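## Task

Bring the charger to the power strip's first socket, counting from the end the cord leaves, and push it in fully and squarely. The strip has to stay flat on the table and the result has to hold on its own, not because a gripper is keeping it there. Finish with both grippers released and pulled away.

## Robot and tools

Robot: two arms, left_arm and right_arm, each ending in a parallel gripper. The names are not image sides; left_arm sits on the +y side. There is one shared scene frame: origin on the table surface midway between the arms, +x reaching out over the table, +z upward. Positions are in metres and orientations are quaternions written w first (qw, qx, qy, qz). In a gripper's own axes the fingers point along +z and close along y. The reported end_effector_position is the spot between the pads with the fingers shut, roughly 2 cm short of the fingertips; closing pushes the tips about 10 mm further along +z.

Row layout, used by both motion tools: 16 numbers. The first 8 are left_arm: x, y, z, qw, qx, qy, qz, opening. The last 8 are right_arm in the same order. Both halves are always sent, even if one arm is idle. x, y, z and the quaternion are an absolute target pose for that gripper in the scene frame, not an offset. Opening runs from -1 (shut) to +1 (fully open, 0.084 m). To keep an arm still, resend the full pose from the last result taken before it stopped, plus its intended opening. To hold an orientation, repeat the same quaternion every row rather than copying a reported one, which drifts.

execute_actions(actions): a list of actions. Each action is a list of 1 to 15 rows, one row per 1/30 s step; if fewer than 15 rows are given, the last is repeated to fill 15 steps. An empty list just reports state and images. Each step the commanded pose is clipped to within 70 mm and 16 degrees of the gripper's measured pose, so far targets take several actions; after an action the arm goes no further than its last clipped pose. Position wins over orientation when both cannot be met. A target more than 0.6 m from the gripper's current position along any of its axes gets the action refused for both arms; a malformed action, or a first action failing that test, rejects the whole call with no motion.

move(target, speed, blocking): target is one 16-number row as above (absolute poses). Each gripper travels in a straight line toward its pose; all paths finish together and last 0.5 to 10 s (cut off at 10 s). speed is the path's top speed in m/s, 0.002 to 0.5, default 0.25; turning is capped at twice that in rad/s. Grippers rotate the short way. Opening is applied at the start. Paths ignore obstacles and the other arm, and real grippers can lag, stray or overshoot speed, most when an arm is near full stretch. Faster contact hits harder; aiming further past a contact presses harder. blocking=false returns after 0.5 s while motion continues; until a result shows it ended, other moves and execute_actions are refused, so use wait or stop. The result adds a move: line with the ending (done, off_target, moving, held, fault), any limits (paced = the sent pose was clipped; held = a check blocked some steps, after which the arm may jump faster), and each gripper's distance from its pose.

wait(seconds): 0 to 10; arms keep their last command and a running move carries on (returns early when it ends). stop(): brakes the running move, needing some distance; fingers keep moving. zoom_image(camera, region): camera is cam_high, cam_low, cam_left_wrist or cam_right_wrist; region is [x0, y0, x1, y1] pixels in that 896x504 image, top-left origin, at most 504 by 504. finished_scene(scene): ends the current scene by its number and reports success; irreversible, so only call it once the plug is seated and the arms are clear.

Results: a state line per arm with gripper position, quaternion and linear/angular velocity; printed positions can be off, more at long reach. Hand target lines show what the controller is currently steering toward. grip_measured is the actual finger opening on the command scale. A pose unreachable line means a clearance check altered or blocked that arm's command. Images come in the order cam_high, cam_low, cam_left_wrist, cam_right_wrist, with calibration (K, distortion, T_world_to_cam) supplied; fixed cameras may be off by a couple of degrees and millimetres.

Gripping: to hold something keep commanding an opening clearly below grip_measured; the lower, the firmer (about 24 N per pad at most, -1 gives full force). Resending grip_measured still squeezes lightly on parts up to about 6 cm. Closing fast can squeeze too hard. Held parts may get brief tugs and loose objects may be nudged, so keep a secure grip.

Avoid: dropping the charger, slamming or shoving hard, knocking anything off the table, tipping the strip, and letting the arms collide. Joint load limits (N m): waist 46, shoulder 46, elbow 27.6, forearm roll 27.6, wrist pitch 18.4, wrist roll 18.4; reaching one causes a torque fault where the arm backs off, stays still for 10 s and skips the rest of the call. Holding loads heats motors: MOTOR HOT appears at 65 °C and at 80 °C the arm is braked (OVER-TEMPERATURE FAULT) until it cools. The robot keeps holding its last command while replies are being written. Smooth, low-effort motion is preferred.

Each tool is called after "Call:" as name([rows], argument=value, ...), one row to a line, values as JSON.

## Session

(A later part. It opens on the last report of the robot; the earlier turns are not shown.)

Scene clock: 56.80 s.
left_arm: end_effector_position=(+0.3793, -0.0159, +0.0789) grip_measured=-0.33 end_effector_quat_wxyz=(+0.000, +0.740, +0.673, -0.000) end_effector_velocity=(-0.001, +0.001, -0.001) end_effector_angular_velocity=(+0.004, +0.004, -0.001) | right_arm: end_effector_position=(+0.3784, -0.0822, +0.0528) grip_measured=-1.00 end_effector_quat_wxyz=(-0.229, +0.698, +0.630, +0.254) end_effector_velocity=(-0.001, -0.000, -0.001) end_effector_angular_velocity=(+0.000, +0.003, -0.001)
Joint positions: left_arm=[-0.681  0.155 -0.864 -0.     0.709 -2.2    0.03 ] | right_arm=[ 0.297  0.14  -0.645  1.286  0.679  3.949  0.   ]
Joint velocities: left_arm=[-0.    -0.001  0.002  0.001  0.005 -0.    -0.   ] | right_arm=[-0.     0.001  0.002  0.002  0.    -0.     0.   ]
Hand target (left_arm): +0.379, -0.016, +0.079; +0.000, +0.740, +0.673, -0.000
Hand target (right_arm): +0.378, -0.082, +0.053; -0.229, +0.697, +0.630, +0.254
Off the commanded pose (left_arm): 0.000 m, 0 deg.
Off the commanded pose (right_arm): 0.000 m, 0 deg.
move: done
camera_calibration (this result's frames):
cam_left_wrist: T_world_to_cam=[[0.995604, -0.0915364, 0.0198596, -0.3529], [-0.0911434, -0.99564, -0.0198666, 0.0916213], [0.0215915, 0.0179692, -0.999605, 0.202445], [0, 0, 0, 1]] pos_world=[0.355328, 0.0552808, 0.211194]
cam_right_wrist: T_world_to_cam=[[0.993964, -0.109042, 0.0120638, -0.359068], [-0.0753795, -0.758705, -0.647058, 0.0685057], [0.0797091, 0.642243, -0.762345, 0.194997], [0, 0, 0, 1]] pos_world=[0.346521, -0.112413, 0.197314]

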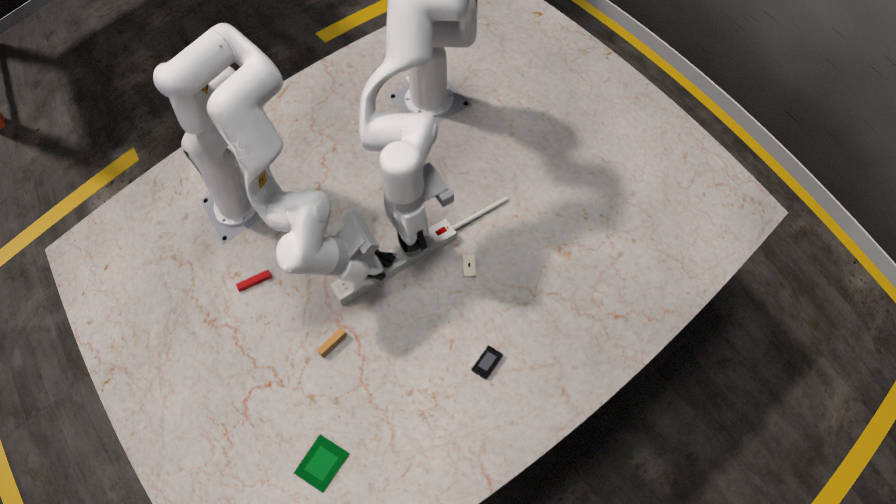

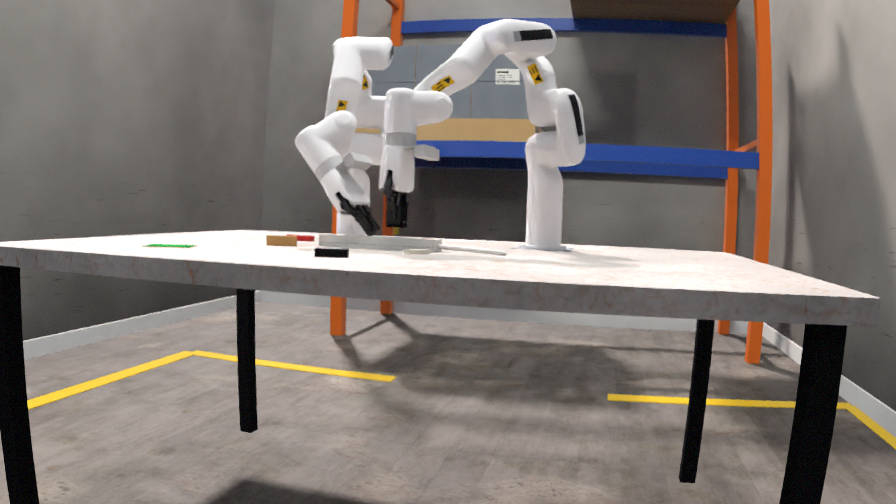

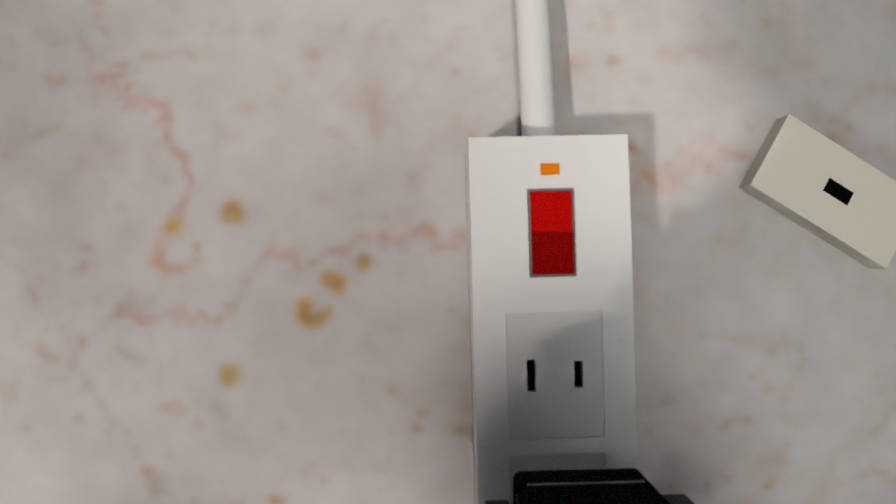

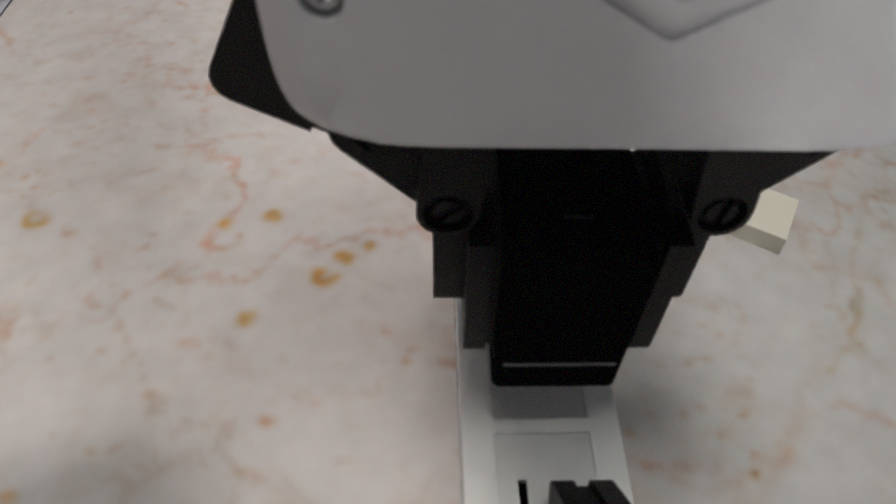

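Call:
move(target=[0.3821,0.0221,0.079,0,0.7337,0.6794,0,-1, 0.378,-0.082,0.0527,-0.2292,0.6973,0.6296,0.2538,-1], speed=0.06)

Call:
wait(seconds=0.3)

Call:
zoom_image(camera="cam_left_wrist", region=[450, 264, 690, 504])

Scene clock: 63.10 s.
left_arm: end_effector_position=(+0.3819, +0.0218, +0.0791) grip_measured=-0.33 end_effector_quat_wxyz=(+0.000, +0.734, +0.679, -0.000) end_effector_velocity=(-0.000, +0.001, +0.000) end_effector_angular_velocity=(-0.000, +0.000, -0.001) | right_arm: end_effector_position=(+0.3780, -0.0820, +0.0527) grip_measured=-1.00 end_effector_quat_wxyz=(-0.229, +0.697, +0.630, +0.254) end_effector_velocity=(+0.000, -0.000, +0.000) end_effector_angular_velocity=(+0.001, -0.001, -0.002)
Joint positions: left_arm=[-0.611  0.09  -0.78  -0.     0.689 -2.148  0.03 ] | right_arm=[ 0.298  0.14  -0.645  1.286  0.68   3.949  0.   ]
Joint velocities: left_arm=[ 0.002 -0.002  0.003 -0.    -0.001  0.003 -0.   ] | right_arm=[-0.    -0.001 -0.     0.001 -0.    -0.     0.   ]
Hand target (left_arm): +0.382, +0.022, +0.079; +0.000, +0.734, +0.679, -0.000
Hand target (right_arm): +0.378, -0.082, +0.053; -0.229, +0.697, +0.630, +0.254
Off the commanded pose (left_arm): 0.000 m, 0 deg.
Off the commanded pose (right_arm): 0.000 m, 0 deg.
move: done
camera_calibration (this result's frames):
cam_left_wrist: T_world_to_cam=[[0.997044, -0.0742303, 0.0198279, -0.353022], [-0.0738393, -0.997074, -0.0197767, 0.122886], [0.0212379, 0.0182542, -0.999608, 0.202021], [0, 0, 0, 1]] pos_world=[0.356762, 0.0926337, 0.211372]
cam_right_wrist: T_world_to_cam=[[0.994041, -0.108421, 0.0112593, -0.358601], [-0.0754003, -0.758515, -0.647279, 0.0685889], [0.0787189, 0.642573, -0.76217, 0.195205], [0, 0, 0, 1]] pos_world=[0.34627, -0.112288, 0.197213]

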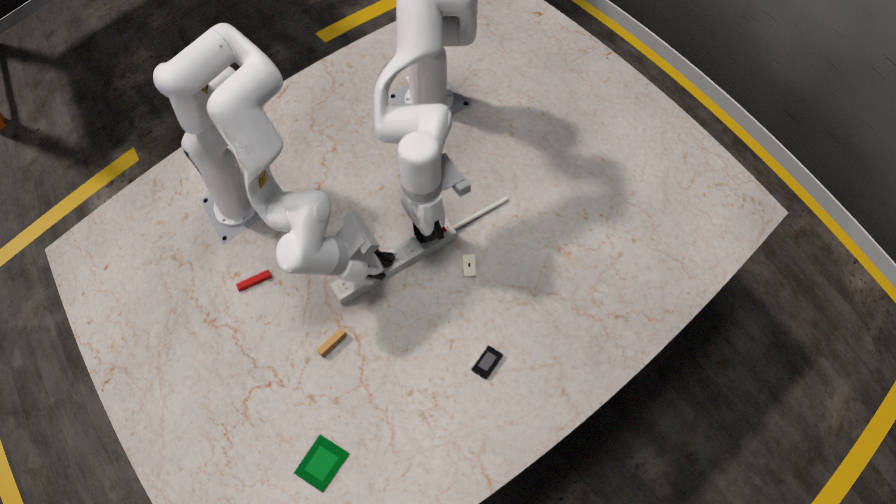

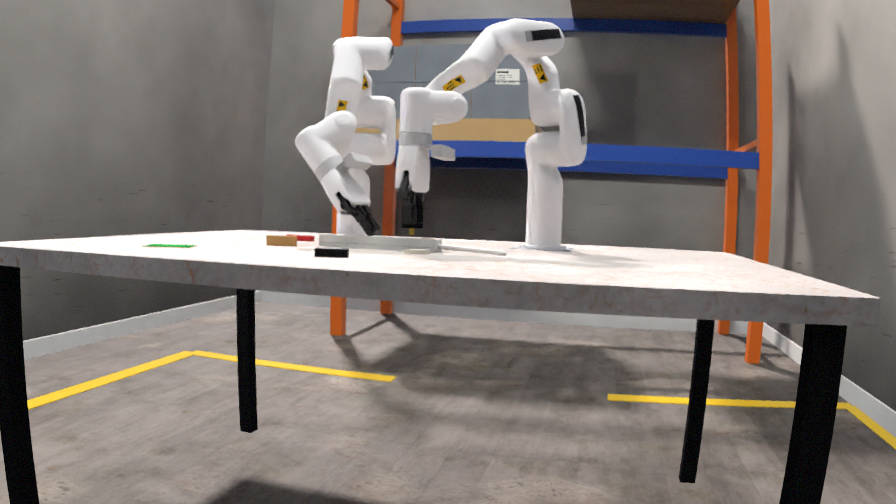

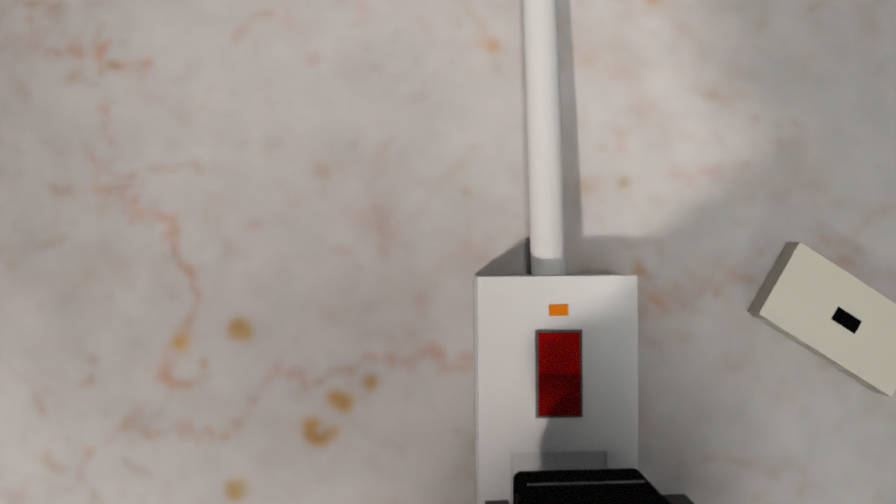

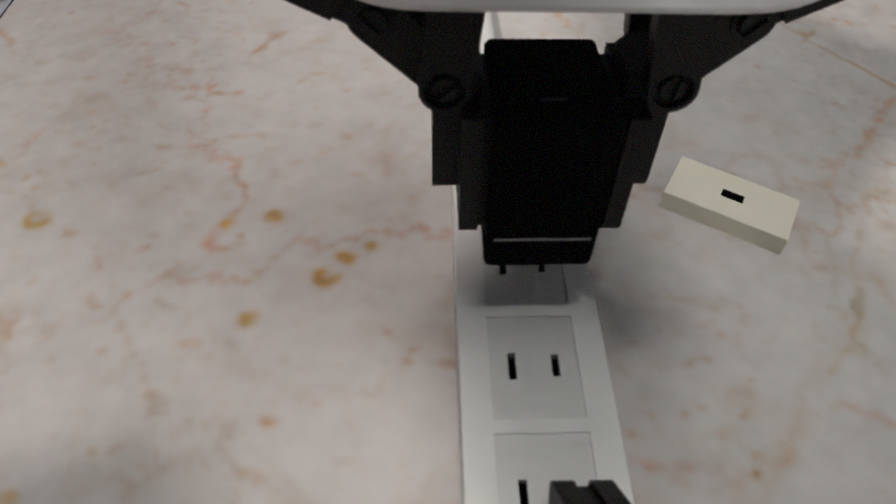

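Scene clock: 63.40 s.
left_arm: end_effector_position=(+0.3819, +0.0220, +0.0791) grip_measured=-0.33 end_effector_quat_wxyz=(+0.000, +0.734, +0.679, -0.000) end_effector_velocity=(+0.000, -0.000, +0.000) end_effector_angular_velocity=(-0.000, -0.001, -0.000) | right_arm: end_effector_position=(+0.3780, -0.0820, +0.0527) grip_measured=-1.00 end_effector_quat_wxyz=(-0.229, +0.697, +0.630, +0.254) end_effector_velocity=(-0.000, +0.000, -0.000) end_effector_angular_velocity=(+0.001, +0.001, -0.001)
Joint positions: left_arm=[-0.611  0.09  -0.779 -0.     0.689 -2.148  0.03 ] | right_arm=[ 0.298  0.14  -0.645  1.286  0.68   3.949  0.   ]
Joint velocities: left_arm=[-0. -0. -0.  0. -0. -0. -0.] | right_arm=[-0.     0.     0.     0.001  0.001  0.     0.   ]
Hand target (left_arm): +0.382, +0.022, +0.079; +0.000, +0.734, +0.679, -0.000
Hand target (right_arm): +0.378, -0.082, +0.053; -0.229, +0.697, +0.630, +0.254
Off the commanded pose (left_arm): 0.000 m, 0 deg.
Off the commanded pose (right_arm): 0.000 m, 0 deg.
wait: 0.30 s; at rest by 0.17 s
camera_calibration (this result's frames):
cam_left_wrist: T_world_to_cam=[[0.997054, -0.0741138, 0.0197732, -0.353008], [-0.0737233, -0.997082, -0.0197977, 0.123018], [0.0211828, 0.0182816, -0.999608, 0.202026], [0, 0, 0, 1]] pos_world=[0.356758, 0.0928028, 0.211362]
cam_right_wrist: T_world_to_cam=[[0.99404, -0.108436, 0.0112692, -0.358608], [-0.075406, -0.758522, -0.64727, 0.0685848], [0.078735, 0.642562, -0.762177, 0.195202], [0, 0, 0, 1]] pos_world=[0.346273, -0.112292, 0.197212]

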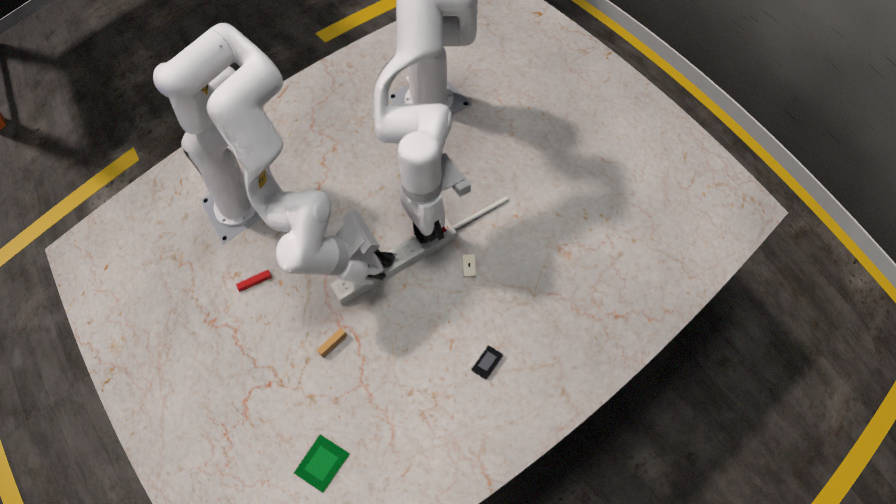

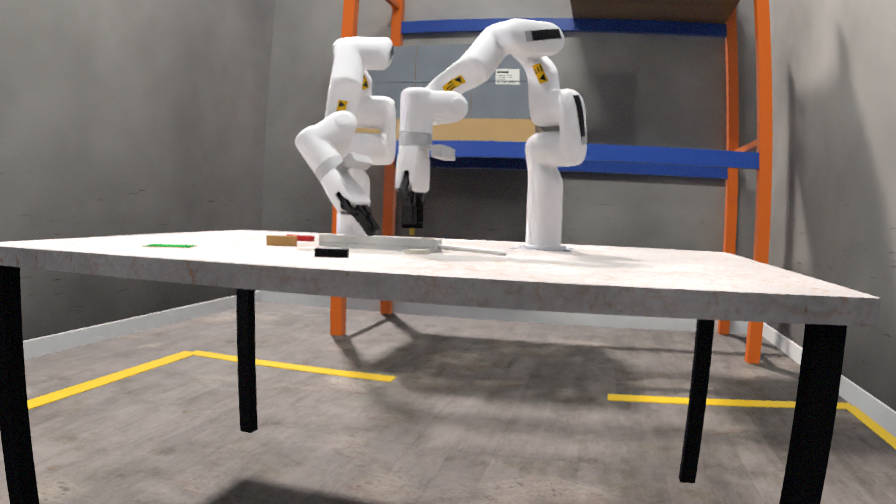

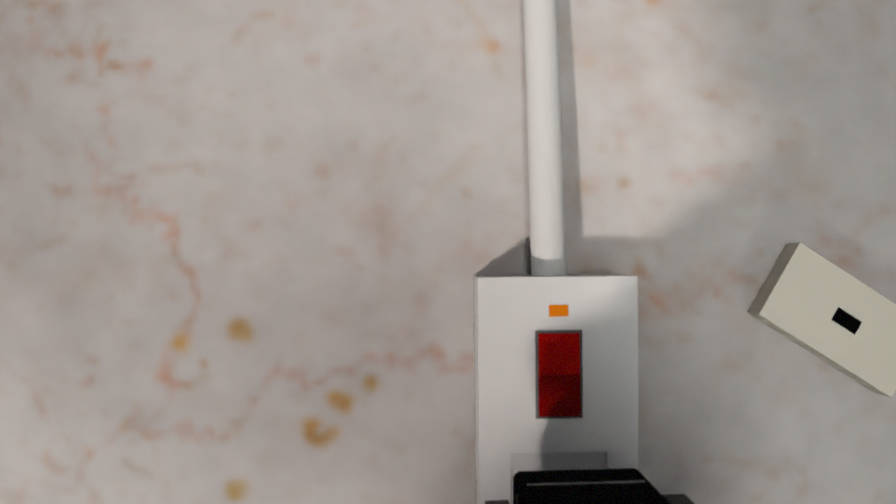

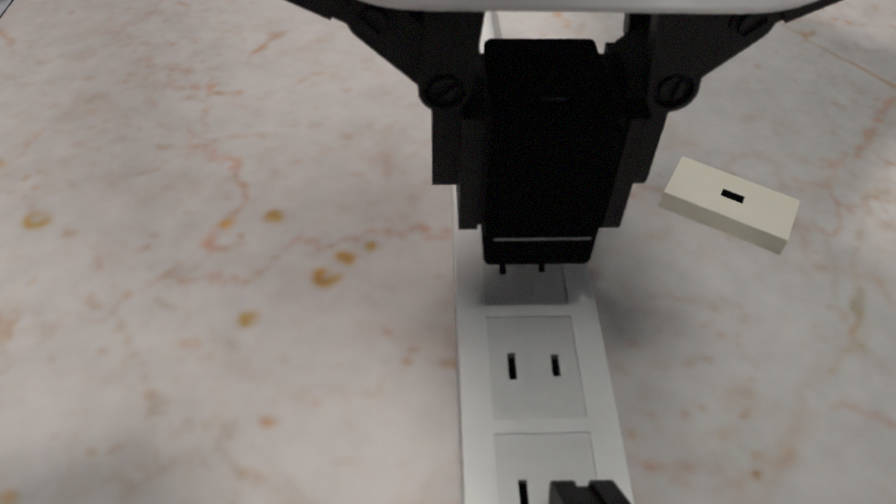

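Region (450, 264, 690, 504) of cam_left_wrist's 896x504 image, scaled by 2.100, with more detail than that image has.

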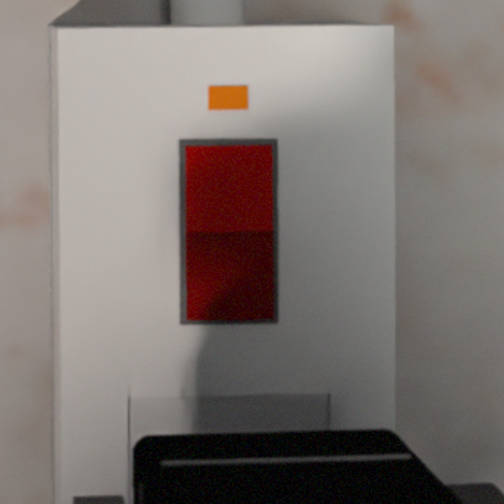

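Call:
move(target=[0.3818,0.0223,0.067,0,0.7337,0.6794,0,-1, 0.378,-0.082,0.0527,-0.2292,0.6973,0.6296,0.2538,-1], speed=0.012)

Call:
zoom_image(camera="cam_low", region=[330, 180, 450, 255])

Scene clock: 67.90 s.
left_arm: end_effector_position=(+0.3818, +0.0224, +0.0671) grip_measured=-0.33 end_effector_quat_wxyz=(-0.000, +0.734, +0.679, +0.000) end_effector_velocity=(+0.001, -0.001, +0.000) end_effector_angular_velocity=(-0.002, -0.003, +0.000) | right_arm: end_effector_position=(+0.3780, -0.0820, +0.0527) grip_measured=-1.00 end_effector_quat_wxyz=(-0.229, +0.697, +0.630, +0.254) end_effector_velocity=(+0.000, +0.000, -0.000) end_effector_angular_velocity=(+0.001, +0.000, -0.001)
Joint positions: left_arm=[-0.611  0.117 -0.771  0.     0.654 -2.148  0.03 ] | right_arm=[ 0.298  0.14  -0.645  1.286  0.68   3.949  0.   ]
Joint velocities: left_arm=[ 0.     0.002 -0.001 -0.    -0.004  0.    -0.   ] | right_arm=[ 0.     0.001 -0.001  0.001  0.    -0.     0.   ]
Hand target (left_arm): +0.382, +0.022, +0.067; -0.000, +0.734, +0.679, +0.000
Hand target (right_arm): +0.378, -0.082, +0.053; -0.229, +0.697, +0.630, +0.254
Off the commanded pose (left_arm): 0.000 m, 0 deg.
Off the commanded pose (right_arm): 0.000 m, 0 deg.
move: done
camera_calibration (this result's frames):
cam_left_wrist: T_world_to_cam=[[0.997058, -0.0740478, 0.019803, -0.352571], [-0.07365, -0.997081, -0.0201133, 0.123091], [0.0212345, 0.0185956, -0.999602, 0.19002], [0, 0, 0, 1]] pos_world=[0.356565, 0.093091, 0.199402]
cam_right_wrist: T_world_to_cam=[[0.994035, -0.108476, 0.0112992, -0.358626], [-0.0754199, -0.758542, -0.647245, 0.0685738], [0.0787812, 0.642532, -0.762198, 0.195194], [0, 0, 0, 1]] pos_world=[0.346281, -0.112304, 0.197213]

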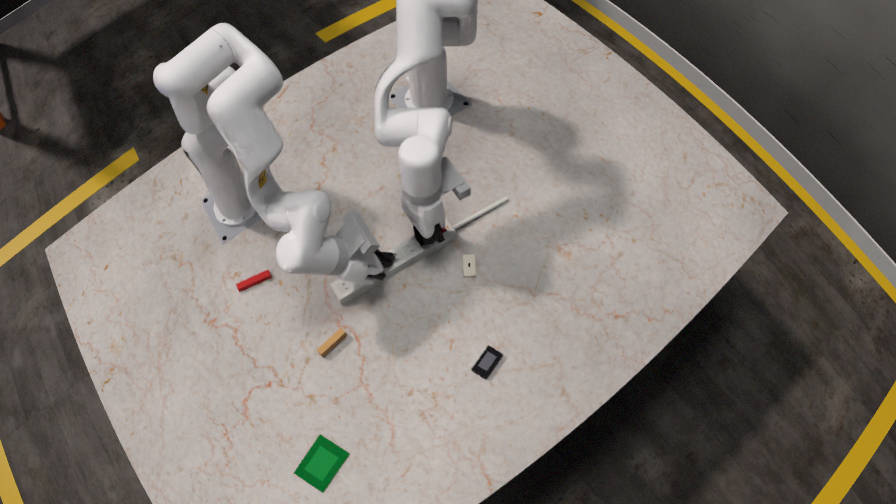

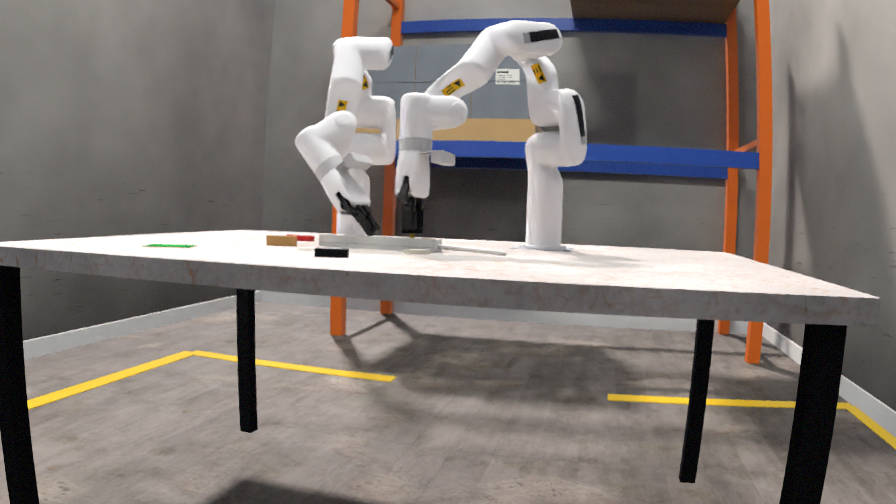

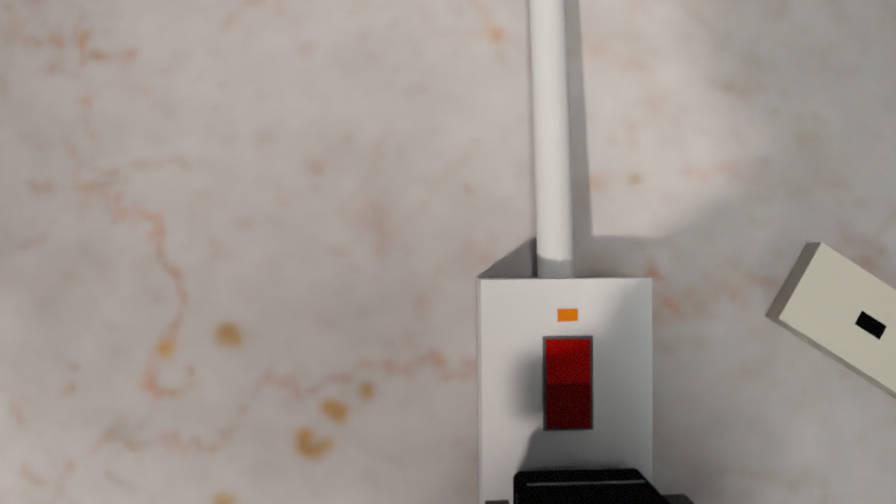

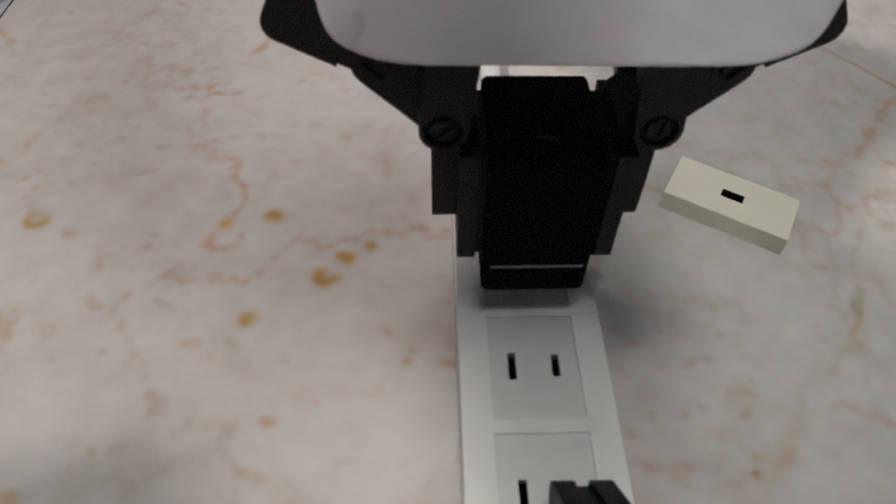

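Region (330, 180, 450, 255) of cam_low's 896x504 image, scaled by 4.200, with more detail than that image has; it fills the top 315 rows of this view, and the rest is white.

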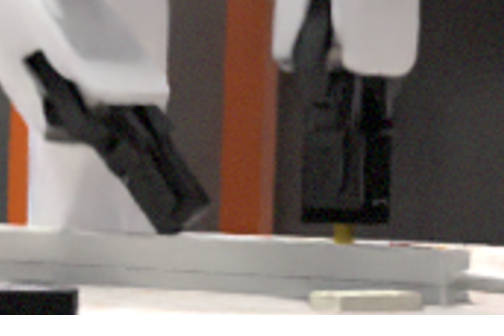

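Call:
move(target=[0.3818,0.0223,0.0545,0,0.7337,0.6794,0,-1, 0.378,-0.082,0.058,-0.2292,0.6973,0.6296,0.2538,-1], speed=0.015)

Call:
zoom_image(camera="cam_low", region=[330, 180, 450, 255])

Scene clock: 72.70 s.
left_arm: end_effector_position=(+0.3835, +0.0212, +0.0561) grip_measured=-0.33 end_effector_quat_wxyz=(+0.003, +0.734, +0.680, +0.001) end_effector_velocity=(-0.001, +0.001, -0.001) end_effector_angular_velocity=(+0.003, +0.003, +0.000) | right_arm: end_effector_position=(+0.3777, -0.0821, +0.0577) grip_measured=-1.00 end_effector_quat_wxyz=(-0.229, +0.698, +0.630, +0.254) end_effector_velocity=(+0.002, +0.001, +0.002) end_effector_angular_velocity=(+0.002, -0.005, -0.000)
Joint positions: left_arm=[-0.61   0.147 -0.767  0.     0.615 -2.148  0.03 ] | right_arm=[ 0.296  0.123 -0.641  1.27   0.684  3.969  0.   ]
Joint velocities: left_arm=[ 0.     0.001  0.001  0.001  0.002 -0.001 -0.   ] | right_arm=[ 0.    -0.003 -0.004  0.     0.001  0.001  0.   ]
Hand target (left_arm): +0.382, +0.022, +0.055; -0.000, +0.734, +0.679, +0.000
Hand target (right_arm): +0.378, -0.082, +0.058; -0.229, +0.697, +0.630, +0.254
Off the commanded pose (left_arm): 0.003 m, 0 deg.
Off the commanded pose (right_arm): 0.000 m, 0 deg.
move: done
camera_calibration (this result's frames):
cam_left_wrist: T_world_to_cam=[[0.996966, -0.0738008, 0.0247534, -0.354407], [-0.0733934, -0.997158, -0.0169827, 0.121591], [0.0259364, 0.0151144, -0.999549, 0.177265], [0, 0, 0, 1]] pos_world=[0.357658, 0.0924103, 0.188023]
cam_right_wrist: T_world_to_cam=[[0.994057, -0.108352, 0.0105418, -0.358329], [-0.0758322, -0.758665, -0.647053, 0.0718843], [0.078107, 0.642408, -0.762372, 0.199322], [0, 0, 0, 1]] pos_world=[0.346082, -0.112335, 0.202248]

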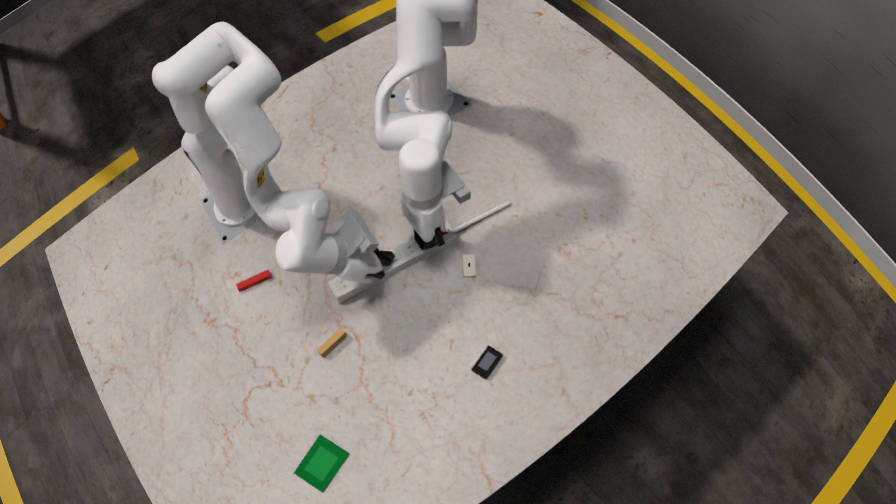

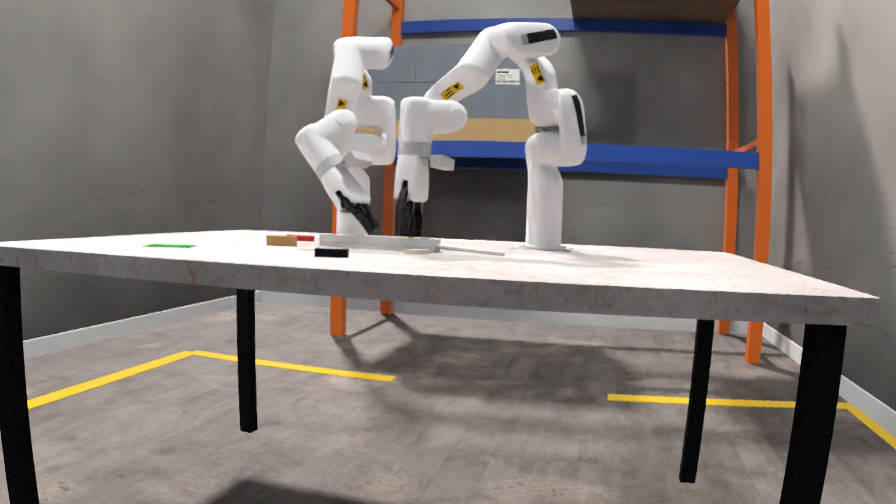

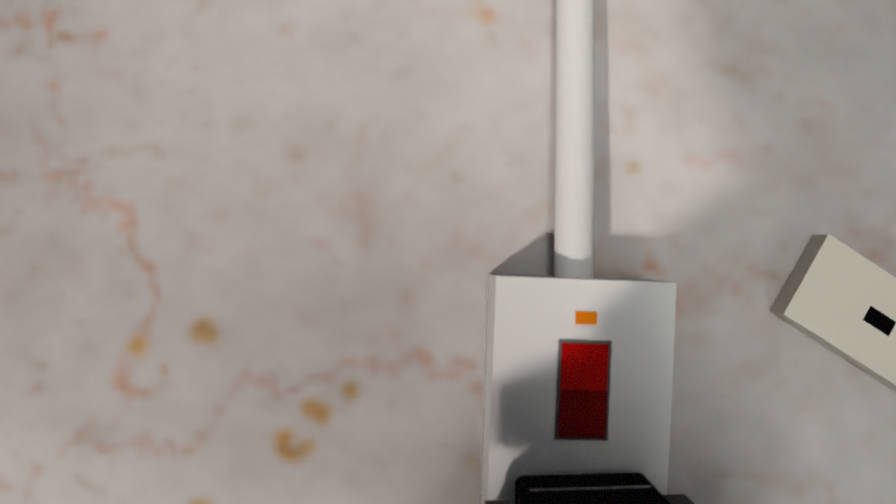

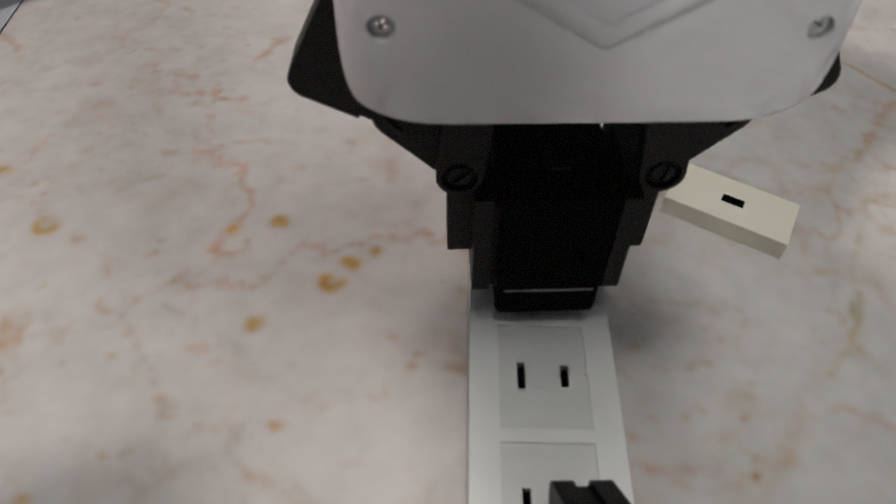

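Region (330, 180, 450, 255) of cam_low's 896x504 image, scaled by 4.200, with more detail than that image has; it fills the top 315 rows of this view, and the rest is white.

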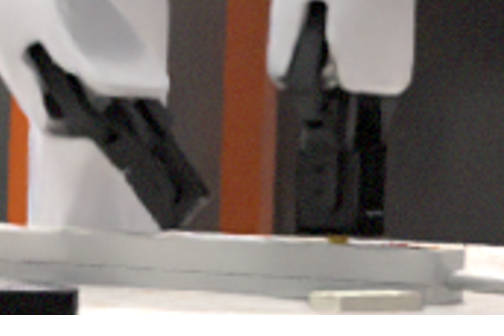

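Call:
move(target=[0.3830,0.0215,0.0570,0,0.7337,0.6794,0,-1, 0.378,-0.082,0.0527,-0.2292,0.6973,0.6296,0.2538,-1], speed=0.012)

Call:
zoom_image(camera="cam_low", region=[330, 180, 450, 255])

Scene clock: 80.20 s.
left_arm: end_effector_position=(+0.3821, +0.0225, +0.0557) grip_measured=-0.33 end_effector_quat_wxyz=(-0.002, +0.734, +0.680, -0.000) end_effector_velocity=(+0.000, -0.002, +0.003) end_effector_angular_velocity=(-0.002, -0.001, -0.003) | right_arm: end_effector_position=(+0.3794, -0.0813, +0.0546) grip_measured=-1.00 end_effector_quat_wxyz=(-0.229, +0.697, +0.630, +0.256) end_effector_velocity=(-0.001, +0.001, -0.004) end_effector_angular_velocity=(-0.001, +0.007, -0.000)
Joint positions: left_arm=[-0.61   0.147 -0.77   0.     0.626 -2.147  0.03 ] | right_arm=[ 0.298  0.137 -0.647  1.286  0.681  3.95   0.   ]
Joint velocities: left_arm=[-0.003 -0.005 -0.005 -0.002  0.008  0.001 -0.   ] | right_arm=[ 0.003  0.012 -0.002  0.007 -0.002 -0.005  0.   ]
Hand target (left_arm): +0.383, +0.021, +0.057; +0.000, +0.734, +0.679, -0.000
Hand target (right_arm): +0.378, -0.082, +0.053; -0.229, +0.697, +0.630, +0.254
Off the commanded pose (left_arm): 0.002 m, 0 deg.
Off the commanded pose (right_arm): 0.002 m, 0 deg.
move: done
camera_calibration (this result's frames):
cam_left_wrist: T_world_to_cam=[[0.997141, -0.0736703, 0.0167942, -0.352579], [-0.0732917, -0.997065, -0.0221445, 0.123019], [0.0183763, 0.0208504, -0.999614, 0.179674], [0, 0, 0, 1]] pos_world=[0.357285, 0.0929366, 0.18825]
cam_right_wrist: T_world_to_cam=[[0.994016, -0.108225, 0.0148217, -0.360129], [-0.0727617, -0.757197, -0.649122, 0.0695853], [0.0814739, 0.644159, -0.76054, 0.195108], [0, 0, 0, 1]] pos_world=[0.347141, -0.111966, 0.198895]

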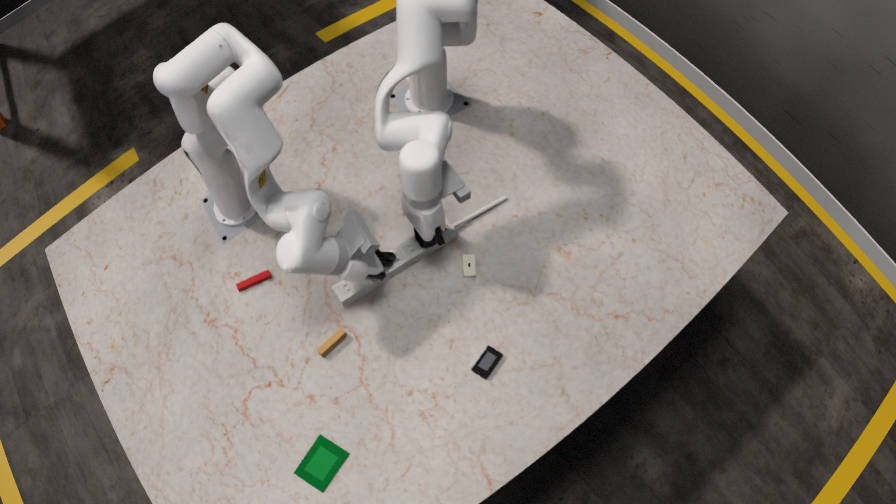

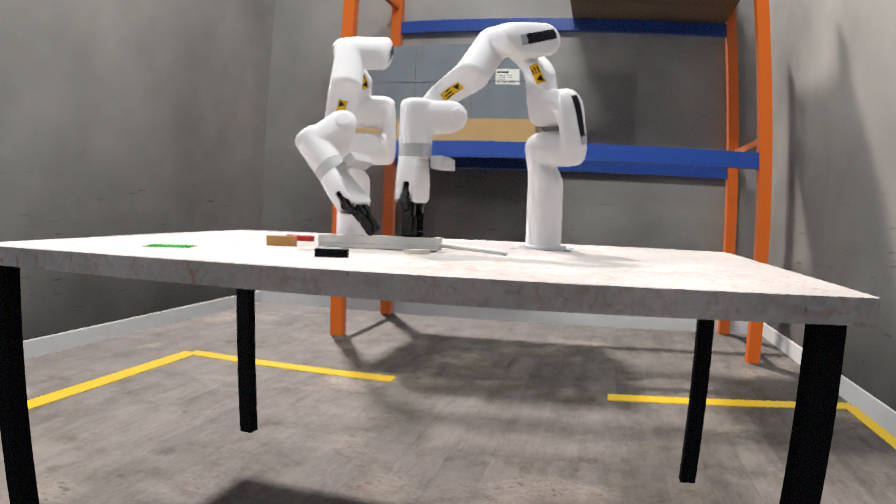

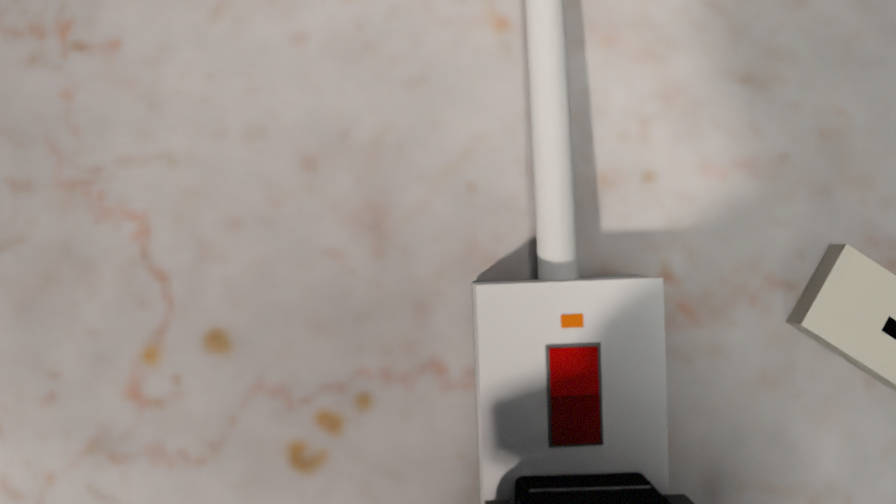

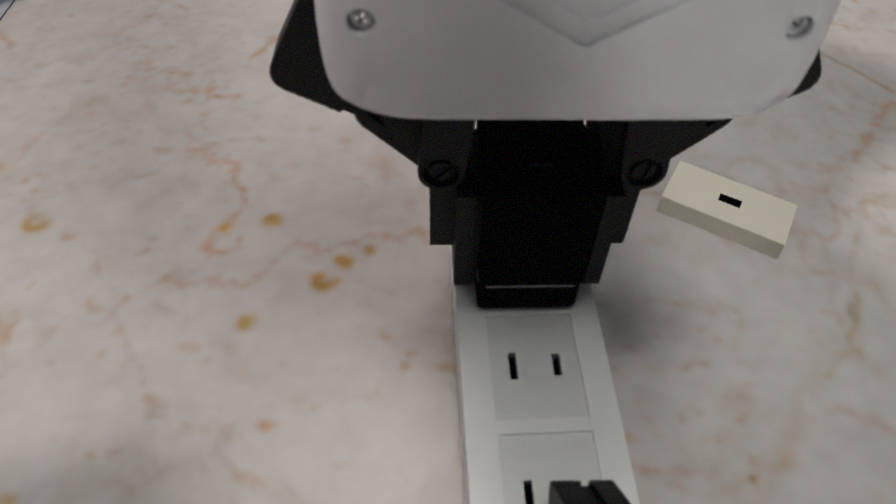

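Region (330, 180, 450, 255) of cam_low's 896x504 image, scaled by 4.200, with more detail than that image has; it fills the top 315 rows of this view, and the rest is white.

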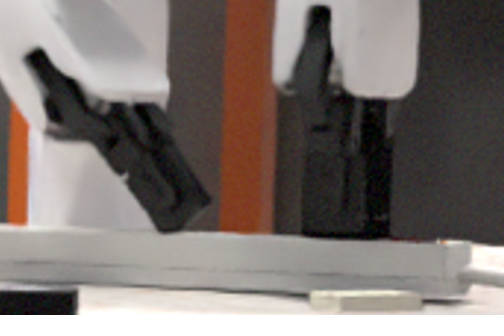

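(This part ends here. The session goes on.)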